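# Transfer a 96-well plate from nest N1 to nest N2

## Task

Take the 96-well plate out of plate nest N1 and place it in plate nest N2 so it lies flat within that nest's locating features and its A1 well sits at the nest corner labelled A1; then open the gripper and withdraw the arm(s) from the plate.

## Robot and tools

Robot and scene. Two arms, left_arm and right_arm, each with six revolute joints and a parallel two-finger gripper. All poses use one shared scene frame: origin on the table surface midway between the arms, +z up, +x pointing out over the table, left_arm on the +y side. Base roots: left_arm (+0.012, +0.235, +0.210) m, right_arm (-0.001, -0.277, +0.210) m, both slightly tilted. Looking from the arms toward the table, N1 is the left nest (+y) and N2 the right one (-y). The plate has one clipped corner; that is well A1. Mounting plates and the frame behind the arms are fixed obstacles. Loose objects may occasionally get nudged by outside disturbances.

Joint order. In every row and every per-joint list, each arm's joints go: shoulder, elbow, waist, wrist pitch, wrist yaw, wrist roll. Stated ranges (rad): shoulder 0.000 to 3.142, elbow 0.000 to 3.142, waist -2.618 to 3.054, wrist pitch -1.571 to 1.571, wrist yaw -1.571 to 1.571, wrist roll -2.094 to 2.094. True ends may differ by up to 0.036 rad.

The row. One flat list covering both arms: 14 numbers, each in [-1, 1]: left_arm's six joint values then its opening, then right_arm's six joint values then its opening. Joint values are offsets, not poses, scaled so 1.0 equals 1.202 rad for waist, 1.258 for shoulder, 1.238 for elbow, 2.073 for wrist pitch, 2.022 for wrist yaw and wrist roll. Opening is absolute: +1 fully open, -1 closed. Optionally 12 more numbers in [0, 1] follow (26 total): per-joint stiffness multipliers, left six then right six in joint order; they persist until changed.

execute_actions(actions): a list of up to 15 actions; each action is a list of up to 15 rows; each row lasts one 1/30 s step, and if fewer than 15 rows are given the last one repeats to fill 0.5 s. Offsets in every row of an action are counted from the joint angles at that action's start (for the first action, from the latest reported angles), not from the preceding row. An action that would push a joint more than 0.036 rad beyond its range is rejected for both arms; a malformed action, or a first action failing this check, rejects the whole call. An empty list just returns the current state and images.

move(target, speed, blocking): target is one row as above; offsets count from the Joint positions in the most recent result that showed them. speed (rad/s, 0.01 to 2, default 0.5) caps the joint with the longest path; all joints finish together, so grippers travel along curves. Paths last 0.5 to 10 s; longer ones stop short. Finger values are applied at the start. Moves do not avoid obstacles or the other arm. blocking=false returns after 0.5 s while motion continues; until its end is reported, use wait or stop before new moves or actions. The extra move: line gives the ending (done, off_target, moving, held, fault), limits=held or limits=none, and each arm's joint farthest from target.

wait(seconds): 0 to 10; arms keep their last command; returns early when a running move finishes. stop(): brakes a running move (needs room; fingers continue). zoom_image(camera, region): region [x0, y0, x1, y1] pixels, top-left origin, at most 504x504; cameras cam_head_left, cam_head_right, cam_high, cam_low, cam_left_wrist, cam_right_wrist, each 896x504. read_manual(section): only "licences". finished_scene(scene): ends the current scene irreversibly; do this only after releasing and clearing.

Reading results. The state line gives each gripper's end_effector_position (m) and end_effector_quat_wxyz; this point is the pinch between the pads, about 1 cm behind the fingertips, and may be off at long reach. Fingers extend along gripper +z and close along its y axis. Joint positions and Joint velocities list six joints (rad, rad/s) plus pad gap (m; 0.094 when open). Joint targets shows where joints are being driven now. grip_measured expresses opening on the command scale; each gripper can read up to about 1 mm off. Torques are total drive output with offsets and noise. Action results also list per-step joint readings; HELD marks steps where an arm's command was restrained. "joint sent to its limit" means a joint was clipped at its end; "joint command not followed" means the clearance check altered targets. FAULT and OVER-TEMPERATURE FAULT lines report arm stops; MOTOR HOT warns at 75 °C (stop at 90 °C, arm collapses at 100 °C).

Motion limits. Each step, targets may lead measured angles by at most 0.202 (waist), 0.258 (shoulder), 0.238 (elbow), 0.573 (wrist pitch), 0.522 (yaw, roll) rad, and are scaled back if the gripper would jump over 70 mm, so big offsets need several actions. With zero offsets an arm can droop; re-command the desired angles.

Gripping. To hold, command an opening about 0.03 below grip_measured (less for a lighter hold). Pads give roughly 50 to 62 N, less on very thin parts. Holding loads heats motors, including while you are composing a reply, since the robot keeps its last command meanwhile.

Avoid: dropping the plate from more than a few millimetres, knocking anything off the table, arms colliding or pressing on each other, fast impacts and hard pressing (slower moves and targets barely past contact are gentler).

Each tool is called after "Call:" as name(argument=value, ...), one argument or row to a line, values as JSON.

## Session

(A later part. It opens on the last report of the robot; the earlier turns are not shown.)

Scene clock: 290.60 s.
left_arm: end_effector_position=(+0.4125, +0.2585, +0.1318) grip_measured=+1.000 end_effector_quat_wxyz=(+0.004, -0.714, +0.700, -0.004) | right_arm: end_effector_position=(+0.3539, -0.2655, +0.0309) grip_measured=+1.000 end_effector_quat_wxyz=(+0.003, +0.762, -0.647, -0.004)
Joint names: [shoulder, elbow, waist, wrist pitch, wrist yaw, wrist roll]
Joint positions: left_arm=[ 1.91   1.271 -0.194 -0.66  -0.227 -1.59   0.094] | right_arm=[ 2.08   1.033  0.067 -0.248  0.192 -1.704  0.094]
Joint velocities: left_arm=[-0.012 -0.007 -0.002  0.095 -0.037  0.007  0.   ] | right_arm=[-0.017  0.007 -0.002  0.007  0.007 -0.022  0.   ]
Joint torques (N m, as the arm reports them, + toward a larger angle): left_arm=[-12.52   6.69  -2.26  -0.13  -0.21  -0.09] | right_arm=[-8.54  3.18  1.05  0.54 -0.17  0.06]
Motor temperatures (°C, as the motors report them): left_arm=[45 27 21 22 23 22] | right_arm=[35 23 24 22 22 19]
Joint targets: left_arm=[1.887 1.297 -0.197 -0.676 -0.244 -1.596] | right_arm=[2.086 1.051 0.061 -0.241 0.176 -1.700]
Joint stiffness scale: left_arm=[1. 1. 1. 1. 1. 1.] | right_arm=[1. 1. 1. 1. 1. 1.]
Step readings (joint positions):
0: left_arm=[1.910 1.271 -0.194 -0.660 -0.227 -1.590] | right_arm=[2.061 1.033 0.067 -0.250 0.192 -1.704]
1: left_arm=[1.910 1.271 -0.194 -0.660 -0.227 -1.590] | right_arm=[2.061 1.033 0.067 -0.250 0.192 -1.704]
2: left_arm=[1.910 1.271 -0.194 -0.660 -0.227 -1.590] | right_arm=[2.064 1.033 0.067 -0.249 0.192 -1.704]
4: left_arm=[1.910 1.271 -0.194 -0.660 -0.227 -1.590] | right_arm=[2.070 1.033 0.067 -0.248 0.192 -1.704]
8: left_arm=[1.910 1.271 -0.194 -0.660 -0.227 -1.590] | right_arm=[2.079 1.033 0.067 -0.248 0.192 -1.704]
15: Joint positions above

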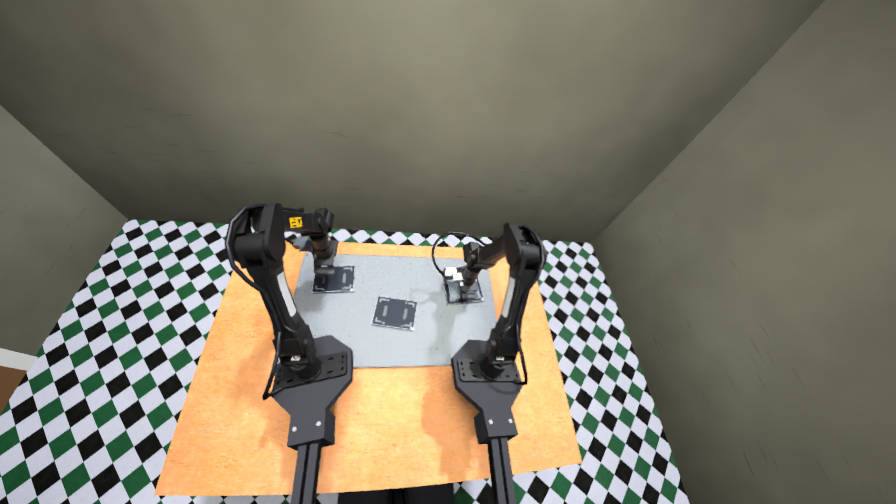

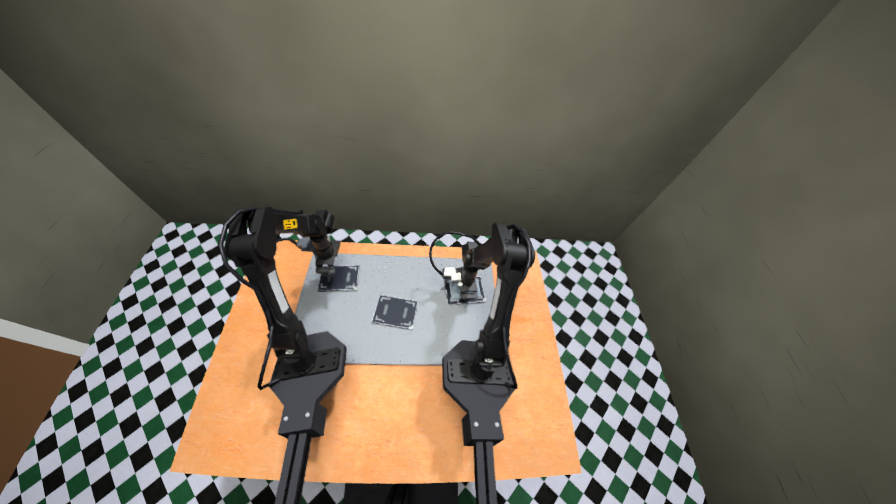

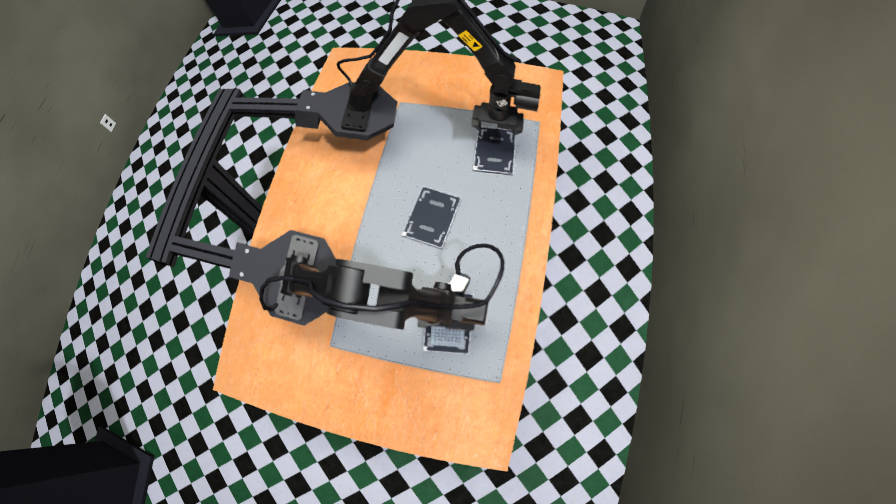

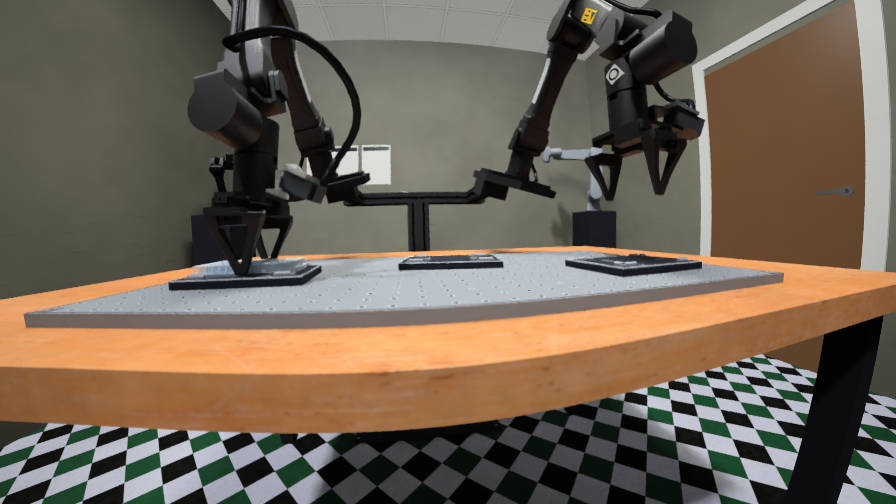

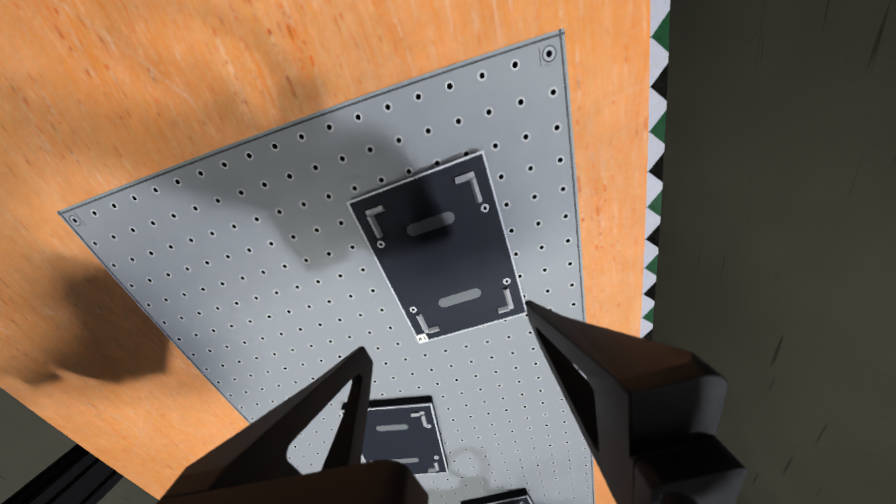

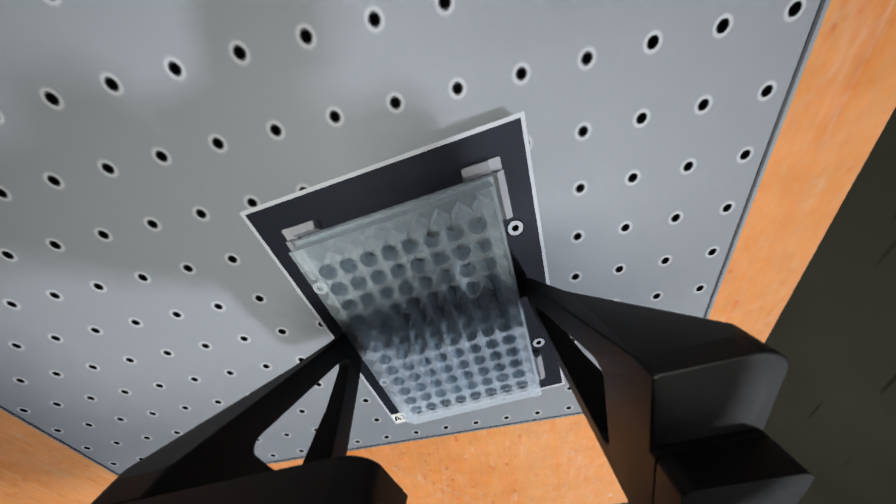

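Call:
execute_actions(
  actions=[
    [[-0.0183,0.021,-0.0025,-0.0077,-0.0084,-0.003,1,-0.015,0.014,-0.005,0.004,-0.008,0.002,1],[-0.0183,0.021,-0.0025,-0.0077,-0.0084,-0.003,1,-0.020,0.014,-0.005,0.004,-0.008,0.002,1],[-0.0183,0.021,-0.0025,-0.0077,-0.0084,-0.003,1,-0.024,0.014,-0.005,0.004,-0.008,0.002,1],[-0.0183,0.021,-0.0025,-0.0077,-0.0084,-0.003,1,-0.027,0.014,-0.005,0.004,-0.008,0.002,1]],
  ],
)

Scene clock: 299.87 s.
left_arm: end_effector_position=(+0.4125, +0.2585, +0.1318) grip_measured=+1.000 end_effector_quat_wxyz=(+0.004, -0.714, +0.700, -0.004) | right_arm: end_effector_position=(+0.3539, -0.2654, +0.0309) grip_measured=+1.000 end_effector_quat_wxyz=(+0.003, +0.762, -0.647, -0.004)
Joint names: [shoulder, elbow, waist, wrist pitch, wrist yaw, wrist roll]
Joint positions: left_arm=[ 1.91   1.271 -0.194 -0.66  -0.227 -1.59   0.094] | right_arm=[ 2.08   1.033  0.067 -0.248  0.191 -1.704  0.094]
Joint velocities: left_arm=[-0.007 -0.017  0.012 -0.051 -0.007  0.007  0.   ] | right_arm=[-0.017 -0.007  0.007  0.037 -0.051  0.022  0.   ]
Joint torques (N m, as the arm reports them, + toward a larger angle): left_arm=[-12.52   6.69  -2.26  -0.12  -0.2   -0.09] | right_arm=[-11.64   3.16   1.06   0.56  -0.18   0.07]
Motor temperatures (°C, as the motors report them): left_arm=[45 27 21 22 23 22] | right_arm=[35 23 24 22 22 19]
Joint targets: left_arm=[1.887 1.297 -0.197 -0.676 -0.244 -1.596] | right_arm=[2.046 1.051 0.061 -0.240 0.176 -1.700]
Joint stiffness scale: left_arm=[1. 1. 1. 1. 1. 1.] | right_arm=[1. 1. 1. 1. 1. 1.]
Step readings (joint positions):
0: left_arm=[1.910 1.271 -0.194 -0.660 -0.227 -1.590] | right_arm=[2.080 1.033 0.067 -0.248 0.192 -1.704]
1: left_arm=[1.910 1.271 -0.194 -0.660 -0.227 -1.590] | right_arm=[2.080 1.033 0.067 -0.248 0.192 -1.704]
2: left_arm=[1.910 1.271 -0.194 -0.660 -0.227 -1.590] | right_arm=[2.080 1.033 0.067 -0.248 0.192 -1.704]
4: left_arm=[1.910 1.271 -0.194 -0.660 -0.227 -1.590] | right_arm=[2.080 1.033 0.067 -0.248 0.191 -1.704]
8: left_arm=[1.910 1.271 -0.194 -0.660 -0.227 -1.590] | right_arm=[2.080 1.033 0.067 -0.248 0.191 -1.704]
15: Joint positions above

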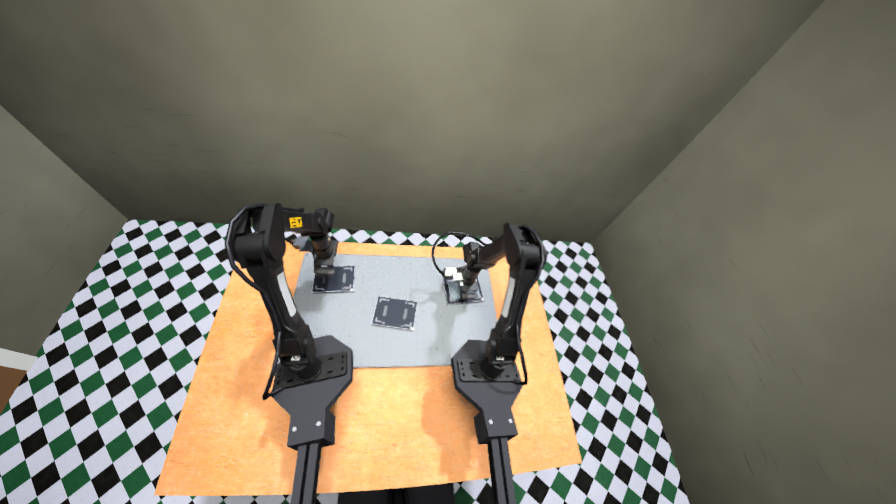

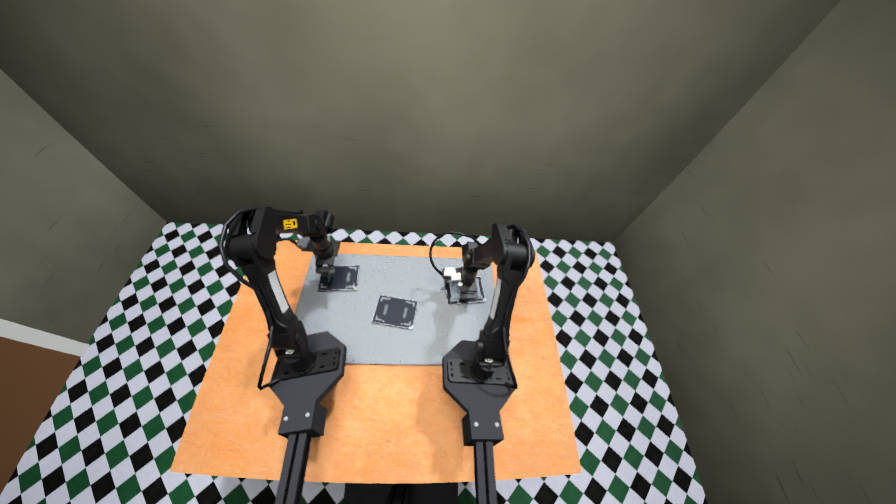

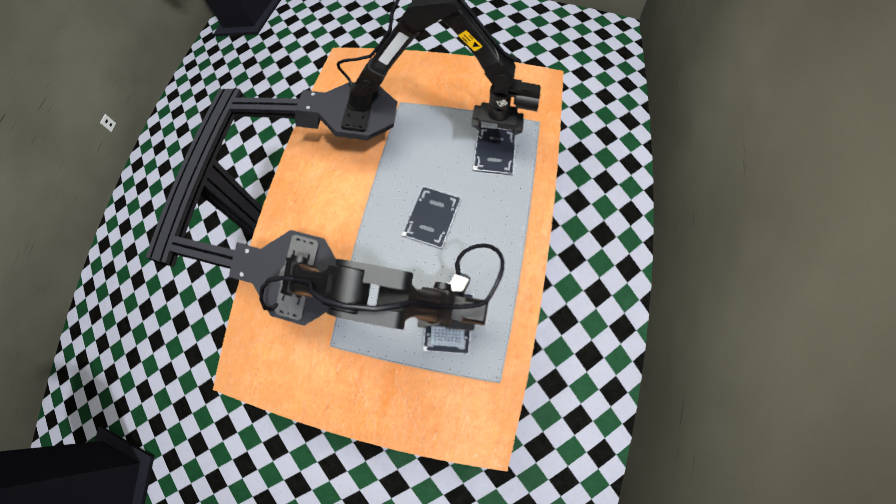

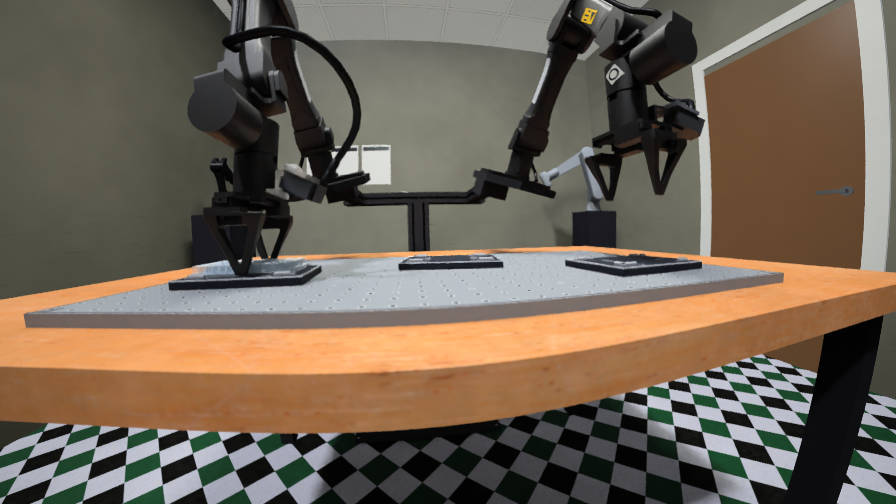

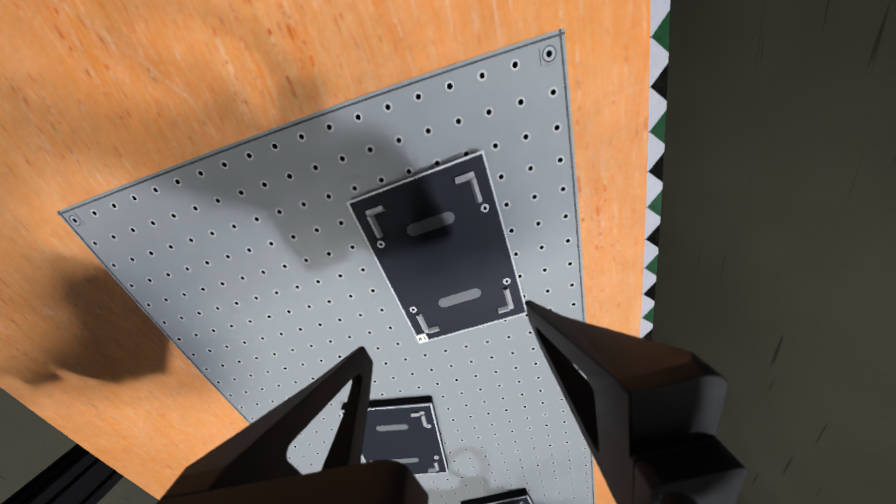

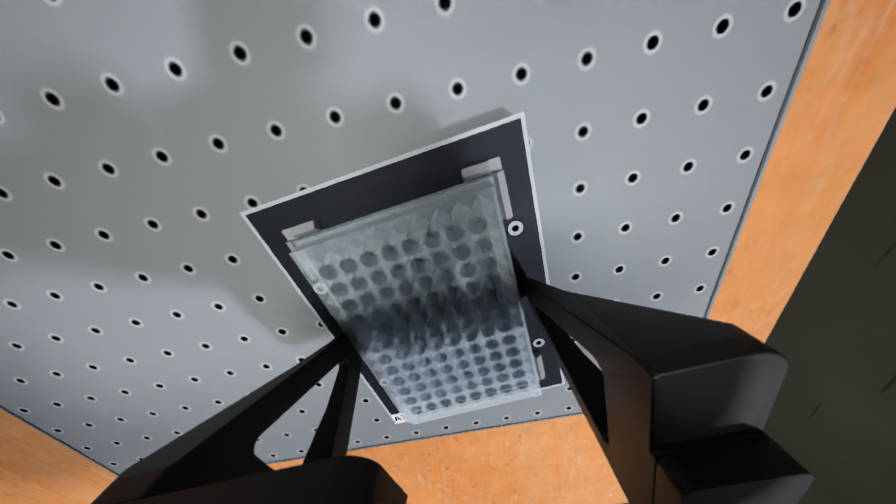

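Call:
execute_actions(
  actions=[
    [[-0.0183,0.021,-0.0025,-0.0077,-0.0084,-0.003,1,-0.028,0.014,-0.005,0.004,-0.008,0.002,1],[-0.0183,0.021,-0.0025,-0.0077,-0.0084,-0.003,1,-0.029,0.014,-0.005,0.004,-0.008,0.002,1],[-0.0183,0.021,-0.0025,-0.0077,-0.0084,-0.003,1,-0.030,0.014,-0.005,0.004,-0.008,0.002,1],[-0.0183,0.021,-0.0025,-0.0077,-0.0084,-0.003,1,-0.031,0.014,-0.005,0.004,-0.008,0.002,1],[-0.0183,0.021,-0.0025,-0.0077,-0.0084,-0.003,1,-0.032,0.014,-0.005,0.004,-0.008,0.002,1]],
  ],
)

Scene clock: 307.53 s.
left_arm: end_effector_position=(+0.4125, +0.2585, +0.1318) grip_measured=+1.000 end_effector_quat_wxyz=(+0.004, -0.714, +0.700, -0.004) | right_arm: end_effector_position=(+0.3539, -0.2653, +0.0309) grip_measured=+1.000 end_effector_quat_wxyz=(+0.003, +0.762, -0.647, -0.004)
Joint names: [shoulder, elbow, waist, wrist pitch, wrist yaw, wrist roll]
Joint positions: left_arm=[ 1.91   1.271 -0.194 -0.66  -0.227 -1.59   0.094] | right_arm=[ 2.08   1.033  0.067 -0.248  0.19  -1.704  0.094]
Joint velocities: left_arm=[ 0.002 -0.007 -0.002  0.022 -0.066 -0.022  0.   ] | right_arm=[ 0.017 -0.002  0.017  0.037 -0.037  0.037  0.   ]
Joint torques (N m, as the arm reports them, + toward a larger angle): left_arm=[-12.51   6.68  -2.27  -0.12  -0.21  -0.09] | right_arm=[-12.11   3.22   1.04   0.56  -0.17   0.06]
Motor temperatures (°C, as the motors report them): left_arm=[46 27 21 22 23 22] | right_arm=[37 23 24 22 22 19]
Joint targets: left_arm=[1.887 1.297 -0.197 -0.676 -0.244 -1.596] | right_arm=[2.039 1.051 0.061 -0.240 0.175 -1.700]
Joint stiffness scale: left_arm=[1. 1. 1. 1. 1. 1.] | right_arm=[1. 1. 1. 1. 1. 1.]
Step readings (joint positions):
0: left_arm=[1.910 1.271 -0.194 -0.660 -0.227 -1.590] | right_arm=[2.080 1.033 0.067 -0.248 0.191 -1.704]
1: left_arm=[1.910 1.271 -0.194 -0.660 -0.227 -1.590] | right_arm=[2.080 1.033 0.067 -0.248 0.191 -1.704]
2: left_arm=[1.910 1.271 -0.194 -0.660 -0.227 -1.590] | right_arm=[2.080 1.033 0.067 -0.248 0.191 -1.704]
4: left_arm=[1.910 1.271 -0.194 -0.660 -0.227 -1.590] | right_arm=[2.080 1.033 0.067 -0.248 0.191 -1.704]
8: left_arm=[1.910 1.271 -0.194 -0.660 -0.227 -1.590] | right_arm=[2.080 1.033 0.067 -0.248 0.191 -1.704]
15: Joint positions above

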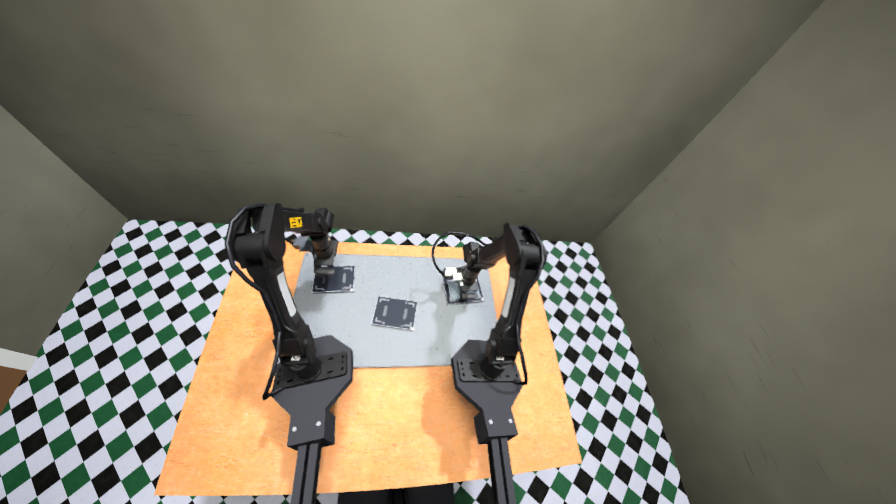

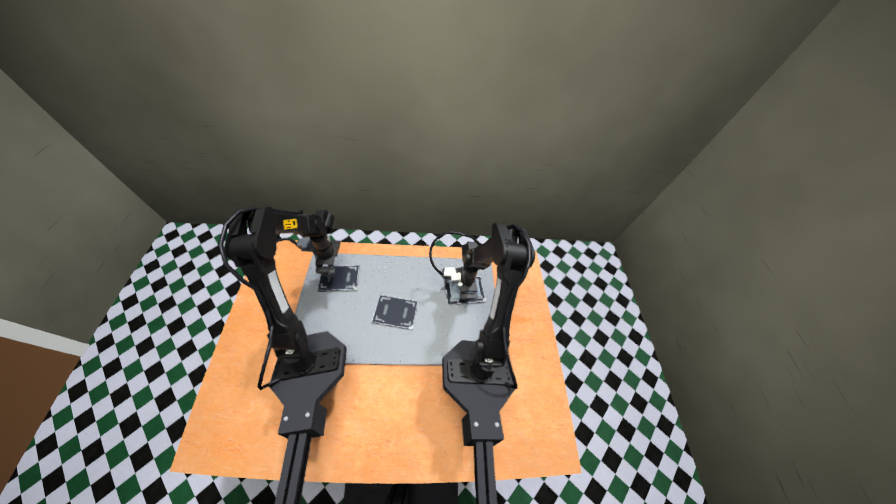

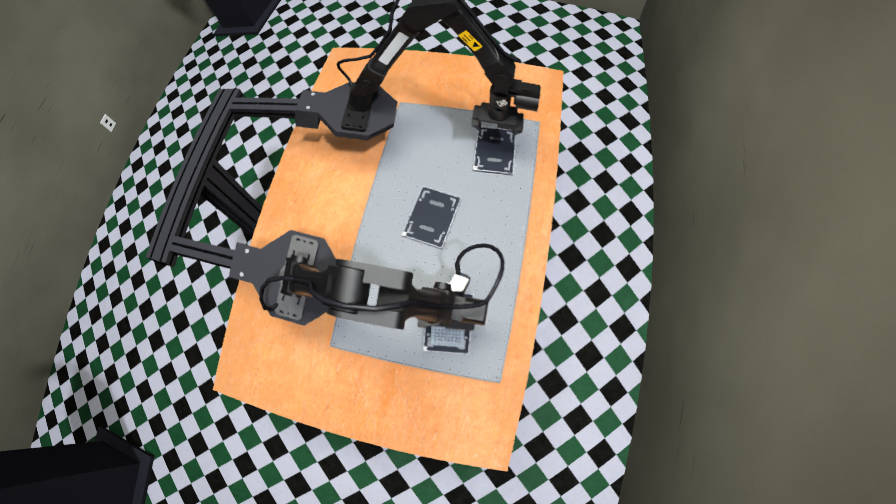

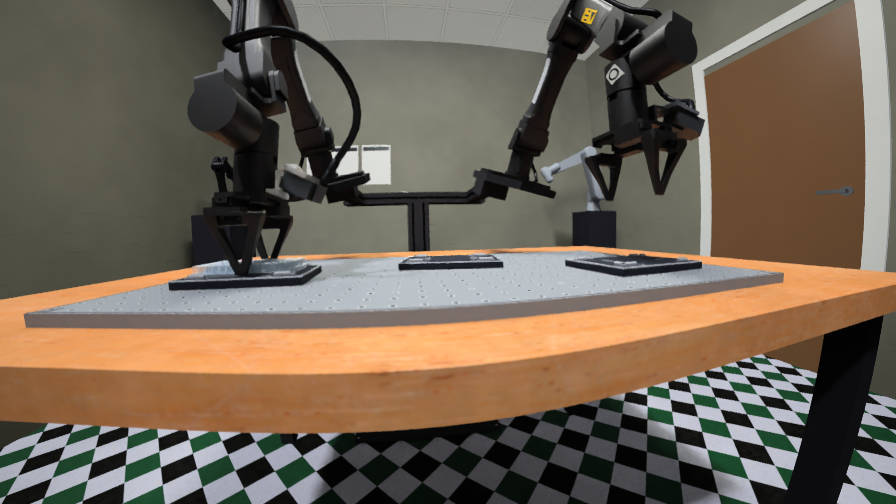

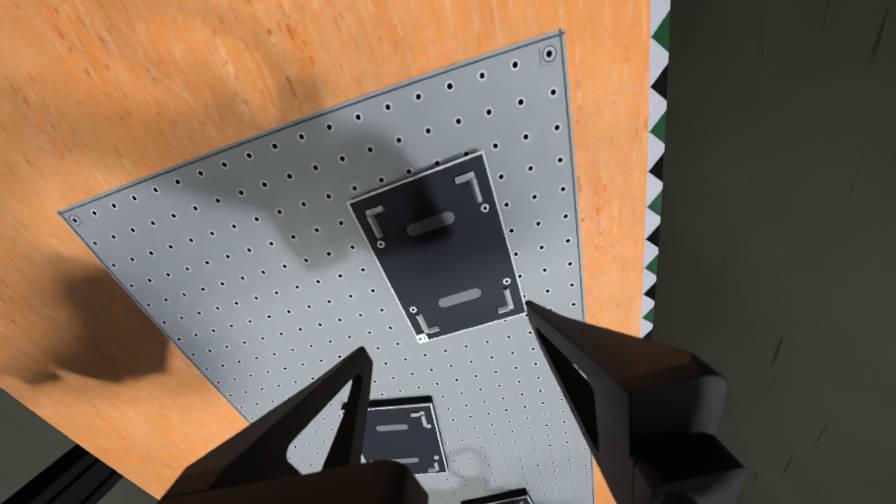

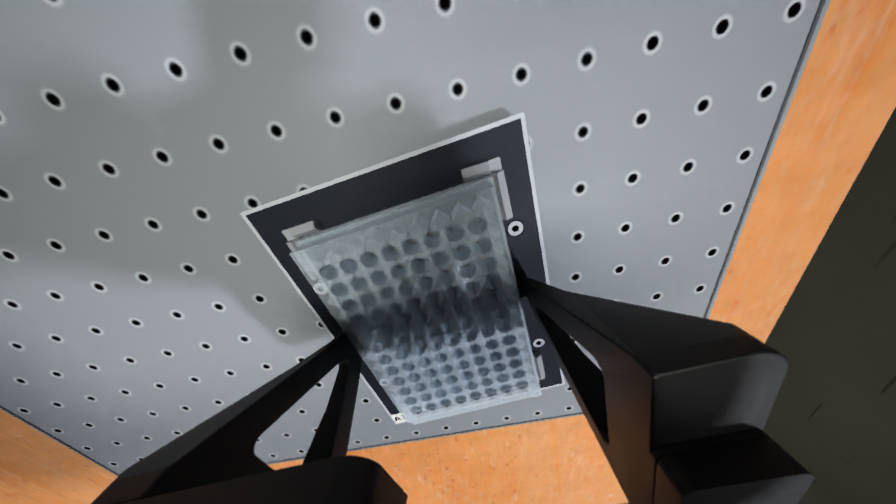

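Call:
execute_actions(
  actions=[
    [[-0.0183,0.021,-0.0025,-0.0077,-0.0084,-0.003,1,-0.033,0.014,-0.005,0.004,-0.008,0.002,1],[-0.0183,0.021,-0.0025,-0.0077,-0.0084,-0.003,1,-0.034,0.014,-0.005,0.004,-0.008,0.002,1],[-0.0183,0.021,-0.0025,-0.0077,-0.0084,-0.003,1,-0.035,0.014,-0.005,0.004,-0.008,0.002,1],[-0.0183,0.021,-0.0025,-0.0077,-0.0084,-0.003,1,-0.036,0.014,-0.005,0.004,-0.008,0.002,1],[-0.0183,0.021,-0.0025,-0.0077,-0.0084,-0.003,1,-0.037,0.014,-0.005,0.004,-0.008,0.002,1],[-0.0183,0.021,-0.0025,-0.0077,-0.0084,-0.003,1,-0.038,0.014,-0.005,0.004,-0.008,0.002,1]],
  ],
)

Scene clock: 320.70 s.
left_arm: end_effector_position=(+0.4125, +0.2585, +0.1318) grip_measured=+1.000 end_effector_quat_wxyz=(+0.004, -0.714, +0.700, -0.004) | right_arm: end_effector_position=(+0.3588, -0.2660, +0.0361) grip_measured=+1.000 end_effector_quat_wxyz=(-0.003, +0.761, -0.648, +0.002)
Joint names: [shoulder, elbow, waist, wrist pitch, wrist yaw, wrist roll]
Joint positions: left_arm=[ 1.91   1.271 -0.194 -0.66  -0.227 -1.59   0.094] | right_arm=[ 2.062  1.033  0.067 -0.248  0.19  -1.704  0.094]
Joint velocities: left_arm=[-0.007 -0.007 -0.007 -0.095 -0.022  0.007  0.   ] | right_arm=[ 0.002  0.007  0.007 -0.081  0.007 -0.022  0.   ]
Joint torques (N m, as the arm reports them, + toward a larger angle): left_arm=[-12.52   6.69  -2.26  -0.12  -0.21  -0.09] | right_arm=[-11.29   3.26   1.05   0.59  -0.16   0.06]
Motor temperatures (°C, as the motors report them): left_arm=[46 28 21 22 23 22] | right_arm=[39 23 24 22 22 19]
Joint targets: left_arm=[1.887 1.297 -0.197 -0.676 -0.244 -1.596] | right_arm=[2.032 1.051 0.061 -0.240 0.175 -1.700]
Joint stiffness scale: left_arm=[1. 1. 1. 1. 1. 1.] | right_arm=[1. 1. 1. 1. 1. 1.]
Step readings (joint positions):
0: left_arm=[1.910 1.271 -0.194 -0.660 -0.227 -1.590] | right_arm=[2.080 1.033 0.067 -0.248 0.190 -1.704]
1: left_arm=[1.910 1.271 -0.194 -0.660 -0.227 -1.590] | right_arm=[2.080 1.033 0.067 -0.248 0.190 -1.704]
2: left_arm=[1.910 1.271 -0.194 -0.660 -0.227 -1.590] | right_arm=[2.078 1.033 0.067 -0.248 0.190 -1.704]
4: left_arm=[1.910 1.271 -0.194 -0.660 -0.227 -1.590] | right_arm=[2.073 1.033 0.067 -0.248 0.190 -1.704]
8: left_arm=[1.910 1.271 -0.194 -0.660 -0.227 -1.590] | right_arm=[2.062 1.033 0.067 -0.248 0.190 -1.704]
15: Joint positions above

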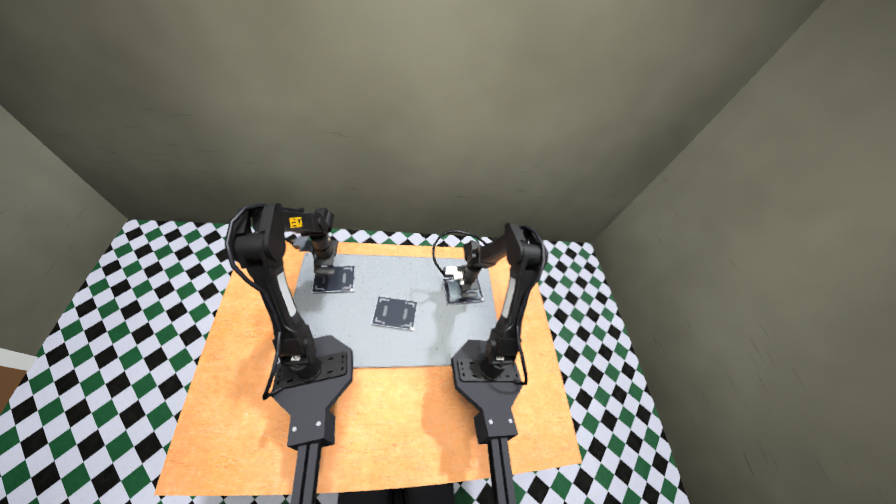

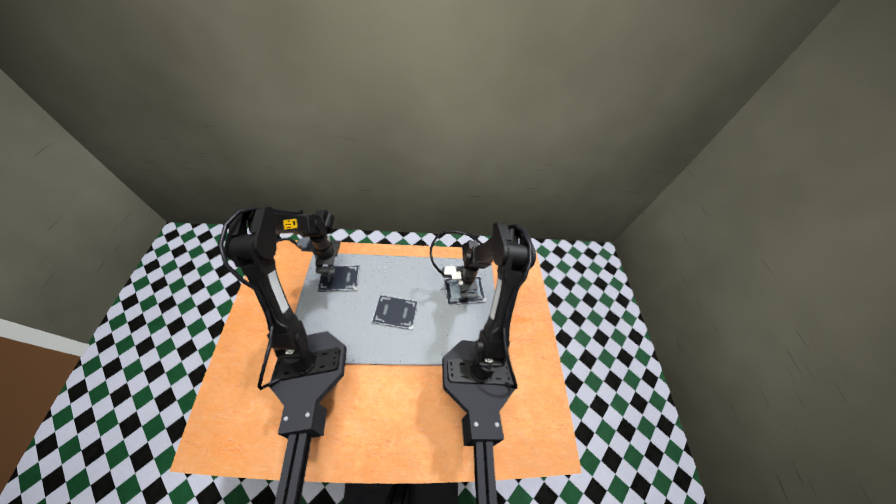

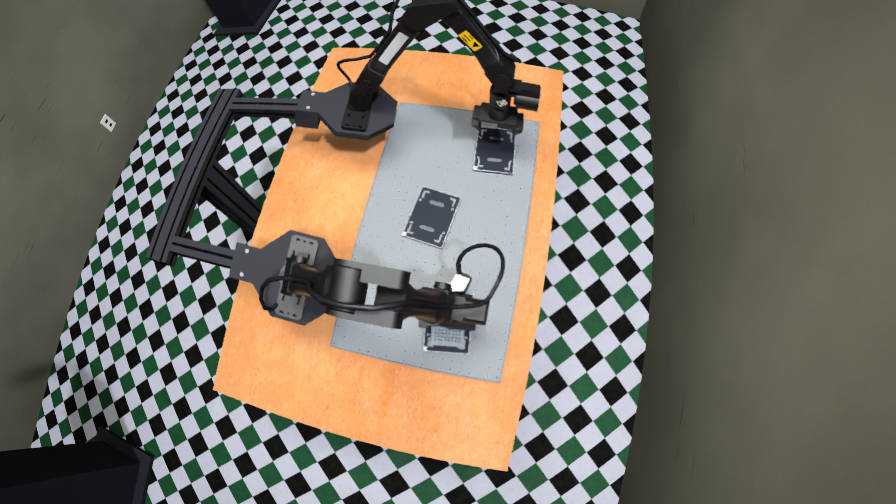

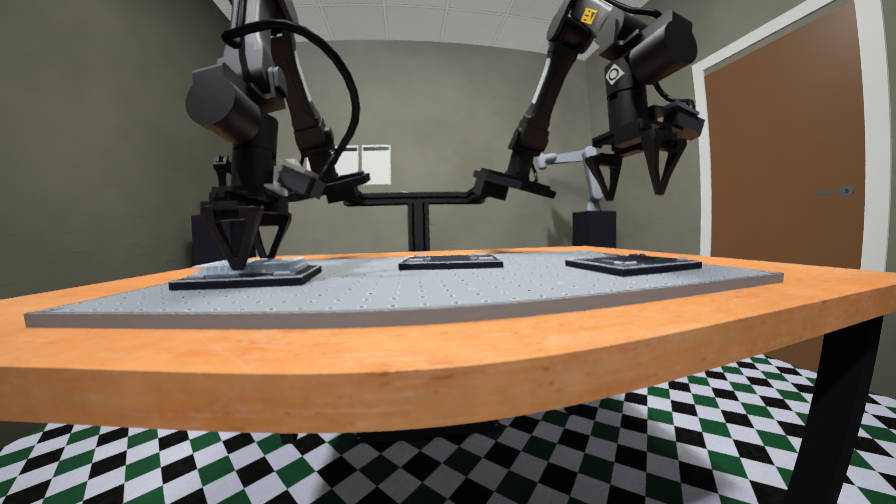

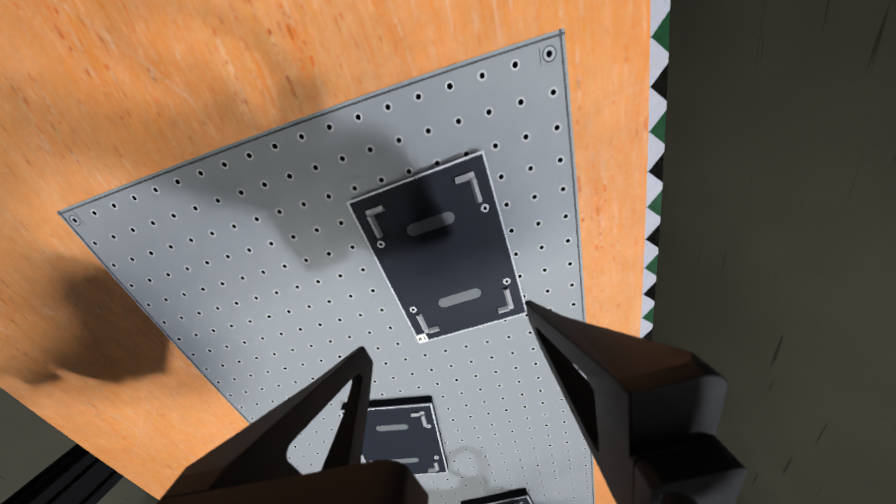

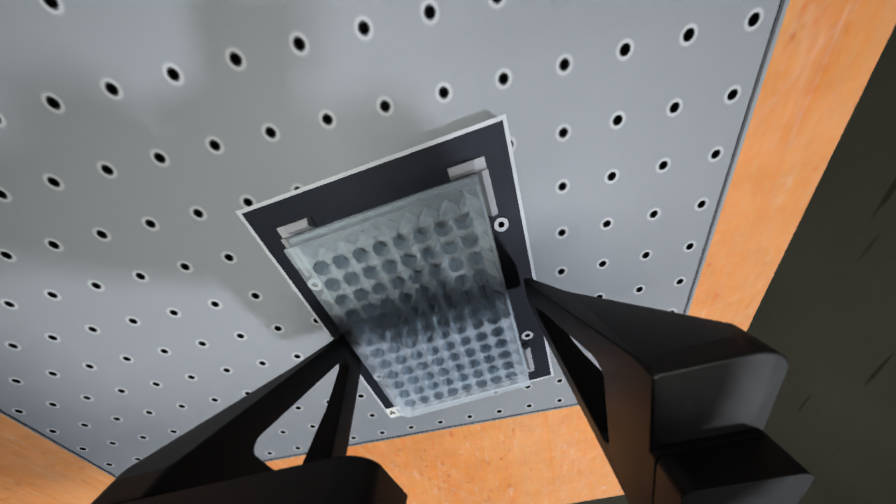

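Call:
execute_actions(
  actions=[
    [[-0.0183,0.021,-0.0025,-0.0077,-0.0084,-0.003,1,0.005,0.014,-0.005,0.004,-0.008,0.002,1],[-0.0183,0.021,-0.0025,-0.0077,-0.0084,-0.003,1,0.010,0.014,-0.005,0.004,-0.008,0.002,1],[-0.0183,0.021,-0.0025,-0.0077,-0.0084,-0.003,1,0.017,0.014,-0.005,0.004,-0.008,0.002,1],[-0.0183,0.021,-0.0025,-0.0077,-0.0084,-0.003,1,0.018,0.014,-0.005,0.004,-0.008,0.002,1],[-0.0183,0.021,-0.0025,-0.0077,-0.0084,-0.003,1,0.018,0.014,-0.005,0.004,-0.008,0.002,1],[-0.0183,0.021,-0.0025,-0.0077,-0.0084,-0.003,1,0.012,0.014,-0.005,0.004,-0.008,0.002,1]],
  ],
)

Scene clock: 330.97 s.
left_arm: end_effector_position=(+0.4125, +0.2585, +0.1318) grip_measured=+1.000 end_effector_quat_wxyz=(+0.004, -0.714, +0.700, -0.004) | right_arm: end_effector_position=(+0.3560, -0.2653, +0.0327) grip_measured=+1.000 end_effector_quat_wxyz=(-0.000, +0.762, -0.648, -0.002)
Joint names: [shoulder, elbow, waist, wrist pitch, wrist yaw, wrist roll]
Joint positions: left_arm=[ 1.91   1.271 -0.194 -0.66  -0.227 -1.59   0.094] | right_arm=[ 2.073  1.033  0.067 -0.247  0.189 -1.704  0.094]
Joint velocities: left_arm=[-0.002 -0.007 -0.017 -0.007  0.007  0.022  0.   ] | right_arm=[-0.017  0.027  0.002  0.007  0.007  0.007  0.   ]
Joint torques (N m, as the arm reports them, + toward a larger angle): left_arm=[-12.52   6.69  -2.26  -0.13  -0.21  -0.09] | right_arm=[-8.75  3.2   1.01  0.55 -0.17  0.06]
Motor temperatures (°C, as the motors report them): left_arm=[46 28 21 22 23 22] | right_arm=[39 23 24 22 22 19]
Joint targets: left_arm=[1.887 1.297 -0.197 -0.676 -0.244 -1.596] | right_arm=[2.077 1.051 0.061 -0.240 0.173 -1.700]
Joint stiffness scale: left_arm=[1. 1. 1. 1. 1. 1.] | right_arm=[1. 1. 1. 1. 1. 1.]
Step readings (joint positions):
0: left_arm=[1.910 1.271 -0.194 -0.660 -0.227 -1.590] | right_arm=[2.062 1.033 0.067 -0.248 0.190 -1.704]
1: left_arm=[1.910 1.271 -0.194 -0.660 -0.227 -1.590] | right_arm=[2.062 1.033 0.067 -0.248 0.190 -1.704]
2: left_arm=[1.910 1.271 -0.194 -0.660 -0.227 -1.590] | right_arm=[2.062 1.033 0.067 -0.248 0.190 -1.704]
4: left_arm=[1.910 1.271 -0.194 -0.660 -0.227 -1.590] | right_arm=[2.066 1.033 0.067 -0.247 0.189 -1.704]
8: left_arm=[1.910 1.271 -0.194 -0.660 -0.227 -1.590] | right_arm=[2.073 1.033 0.067 -0.247 0.189 -1.704]
15: Joint positions above

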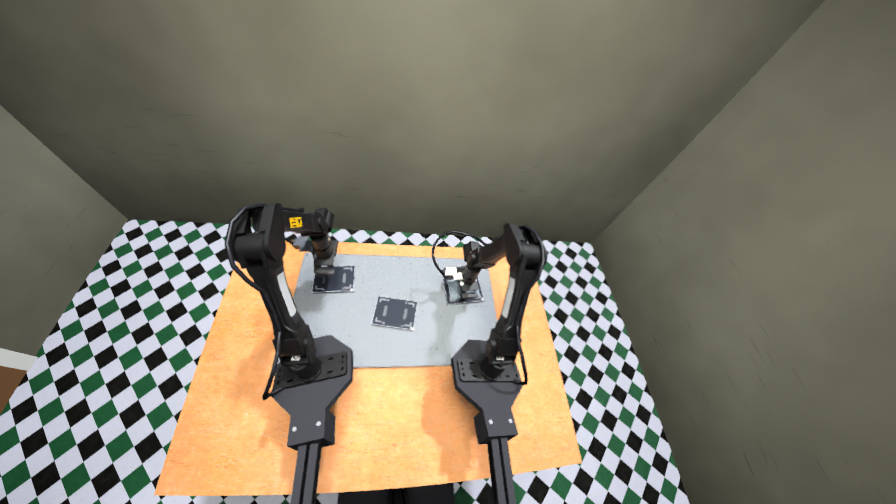

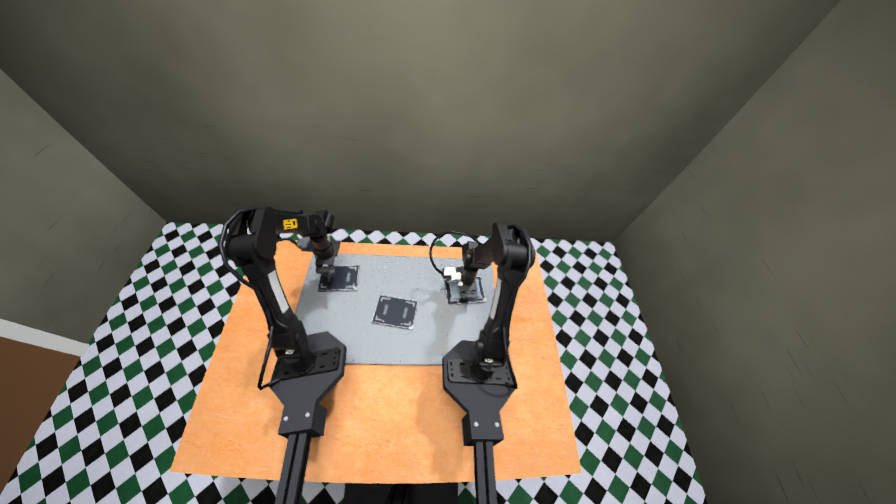

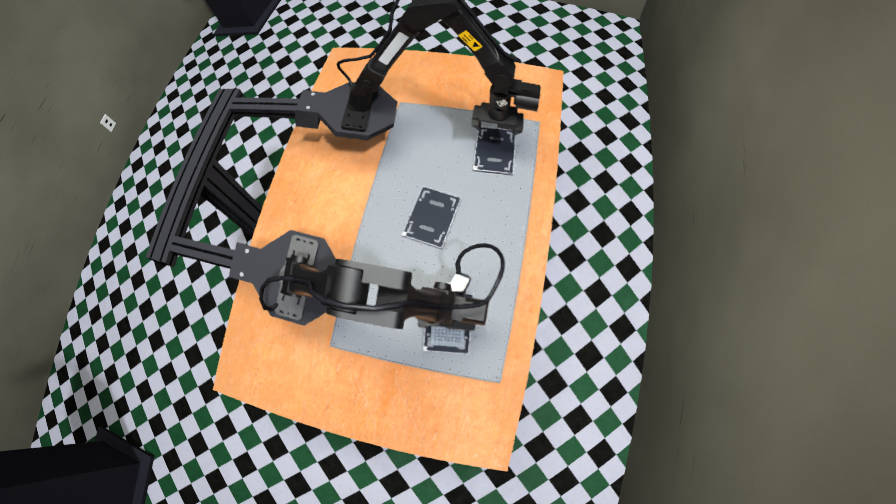

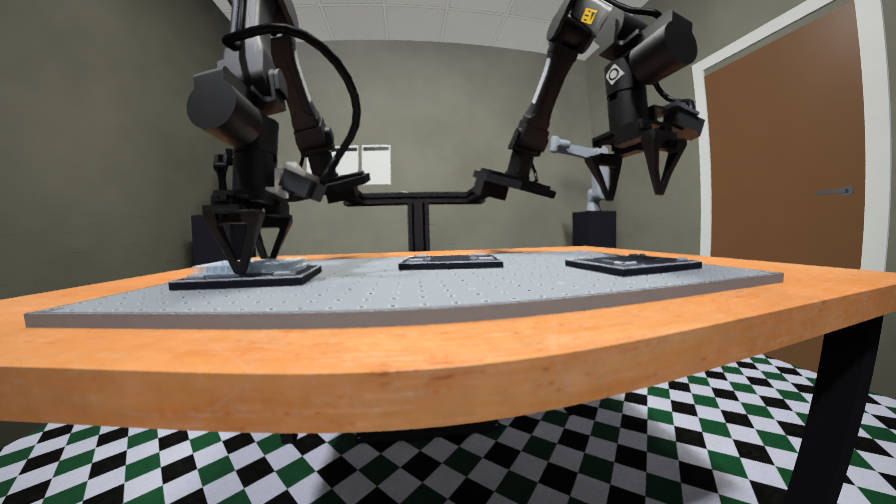

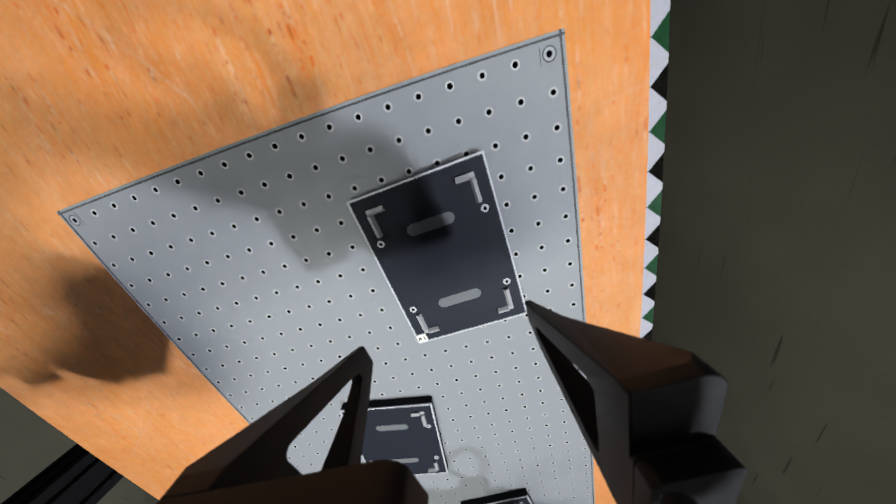

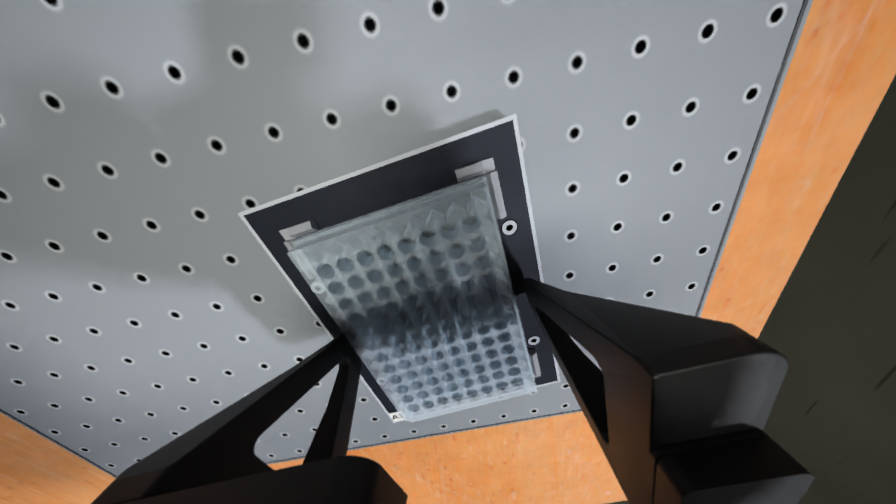

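Call:
zoom_image(
  camera="cam_low",
  region=[170, 220, 330, 300],
)

Region (170, 220, 330, 300) of cam_low's 896x504 image, scaled by 3.150, with more detail than that image has.

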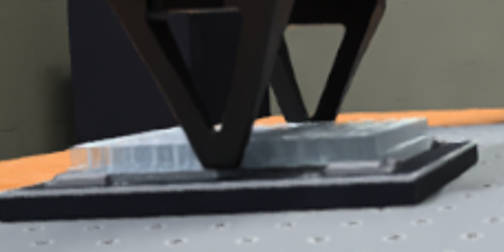

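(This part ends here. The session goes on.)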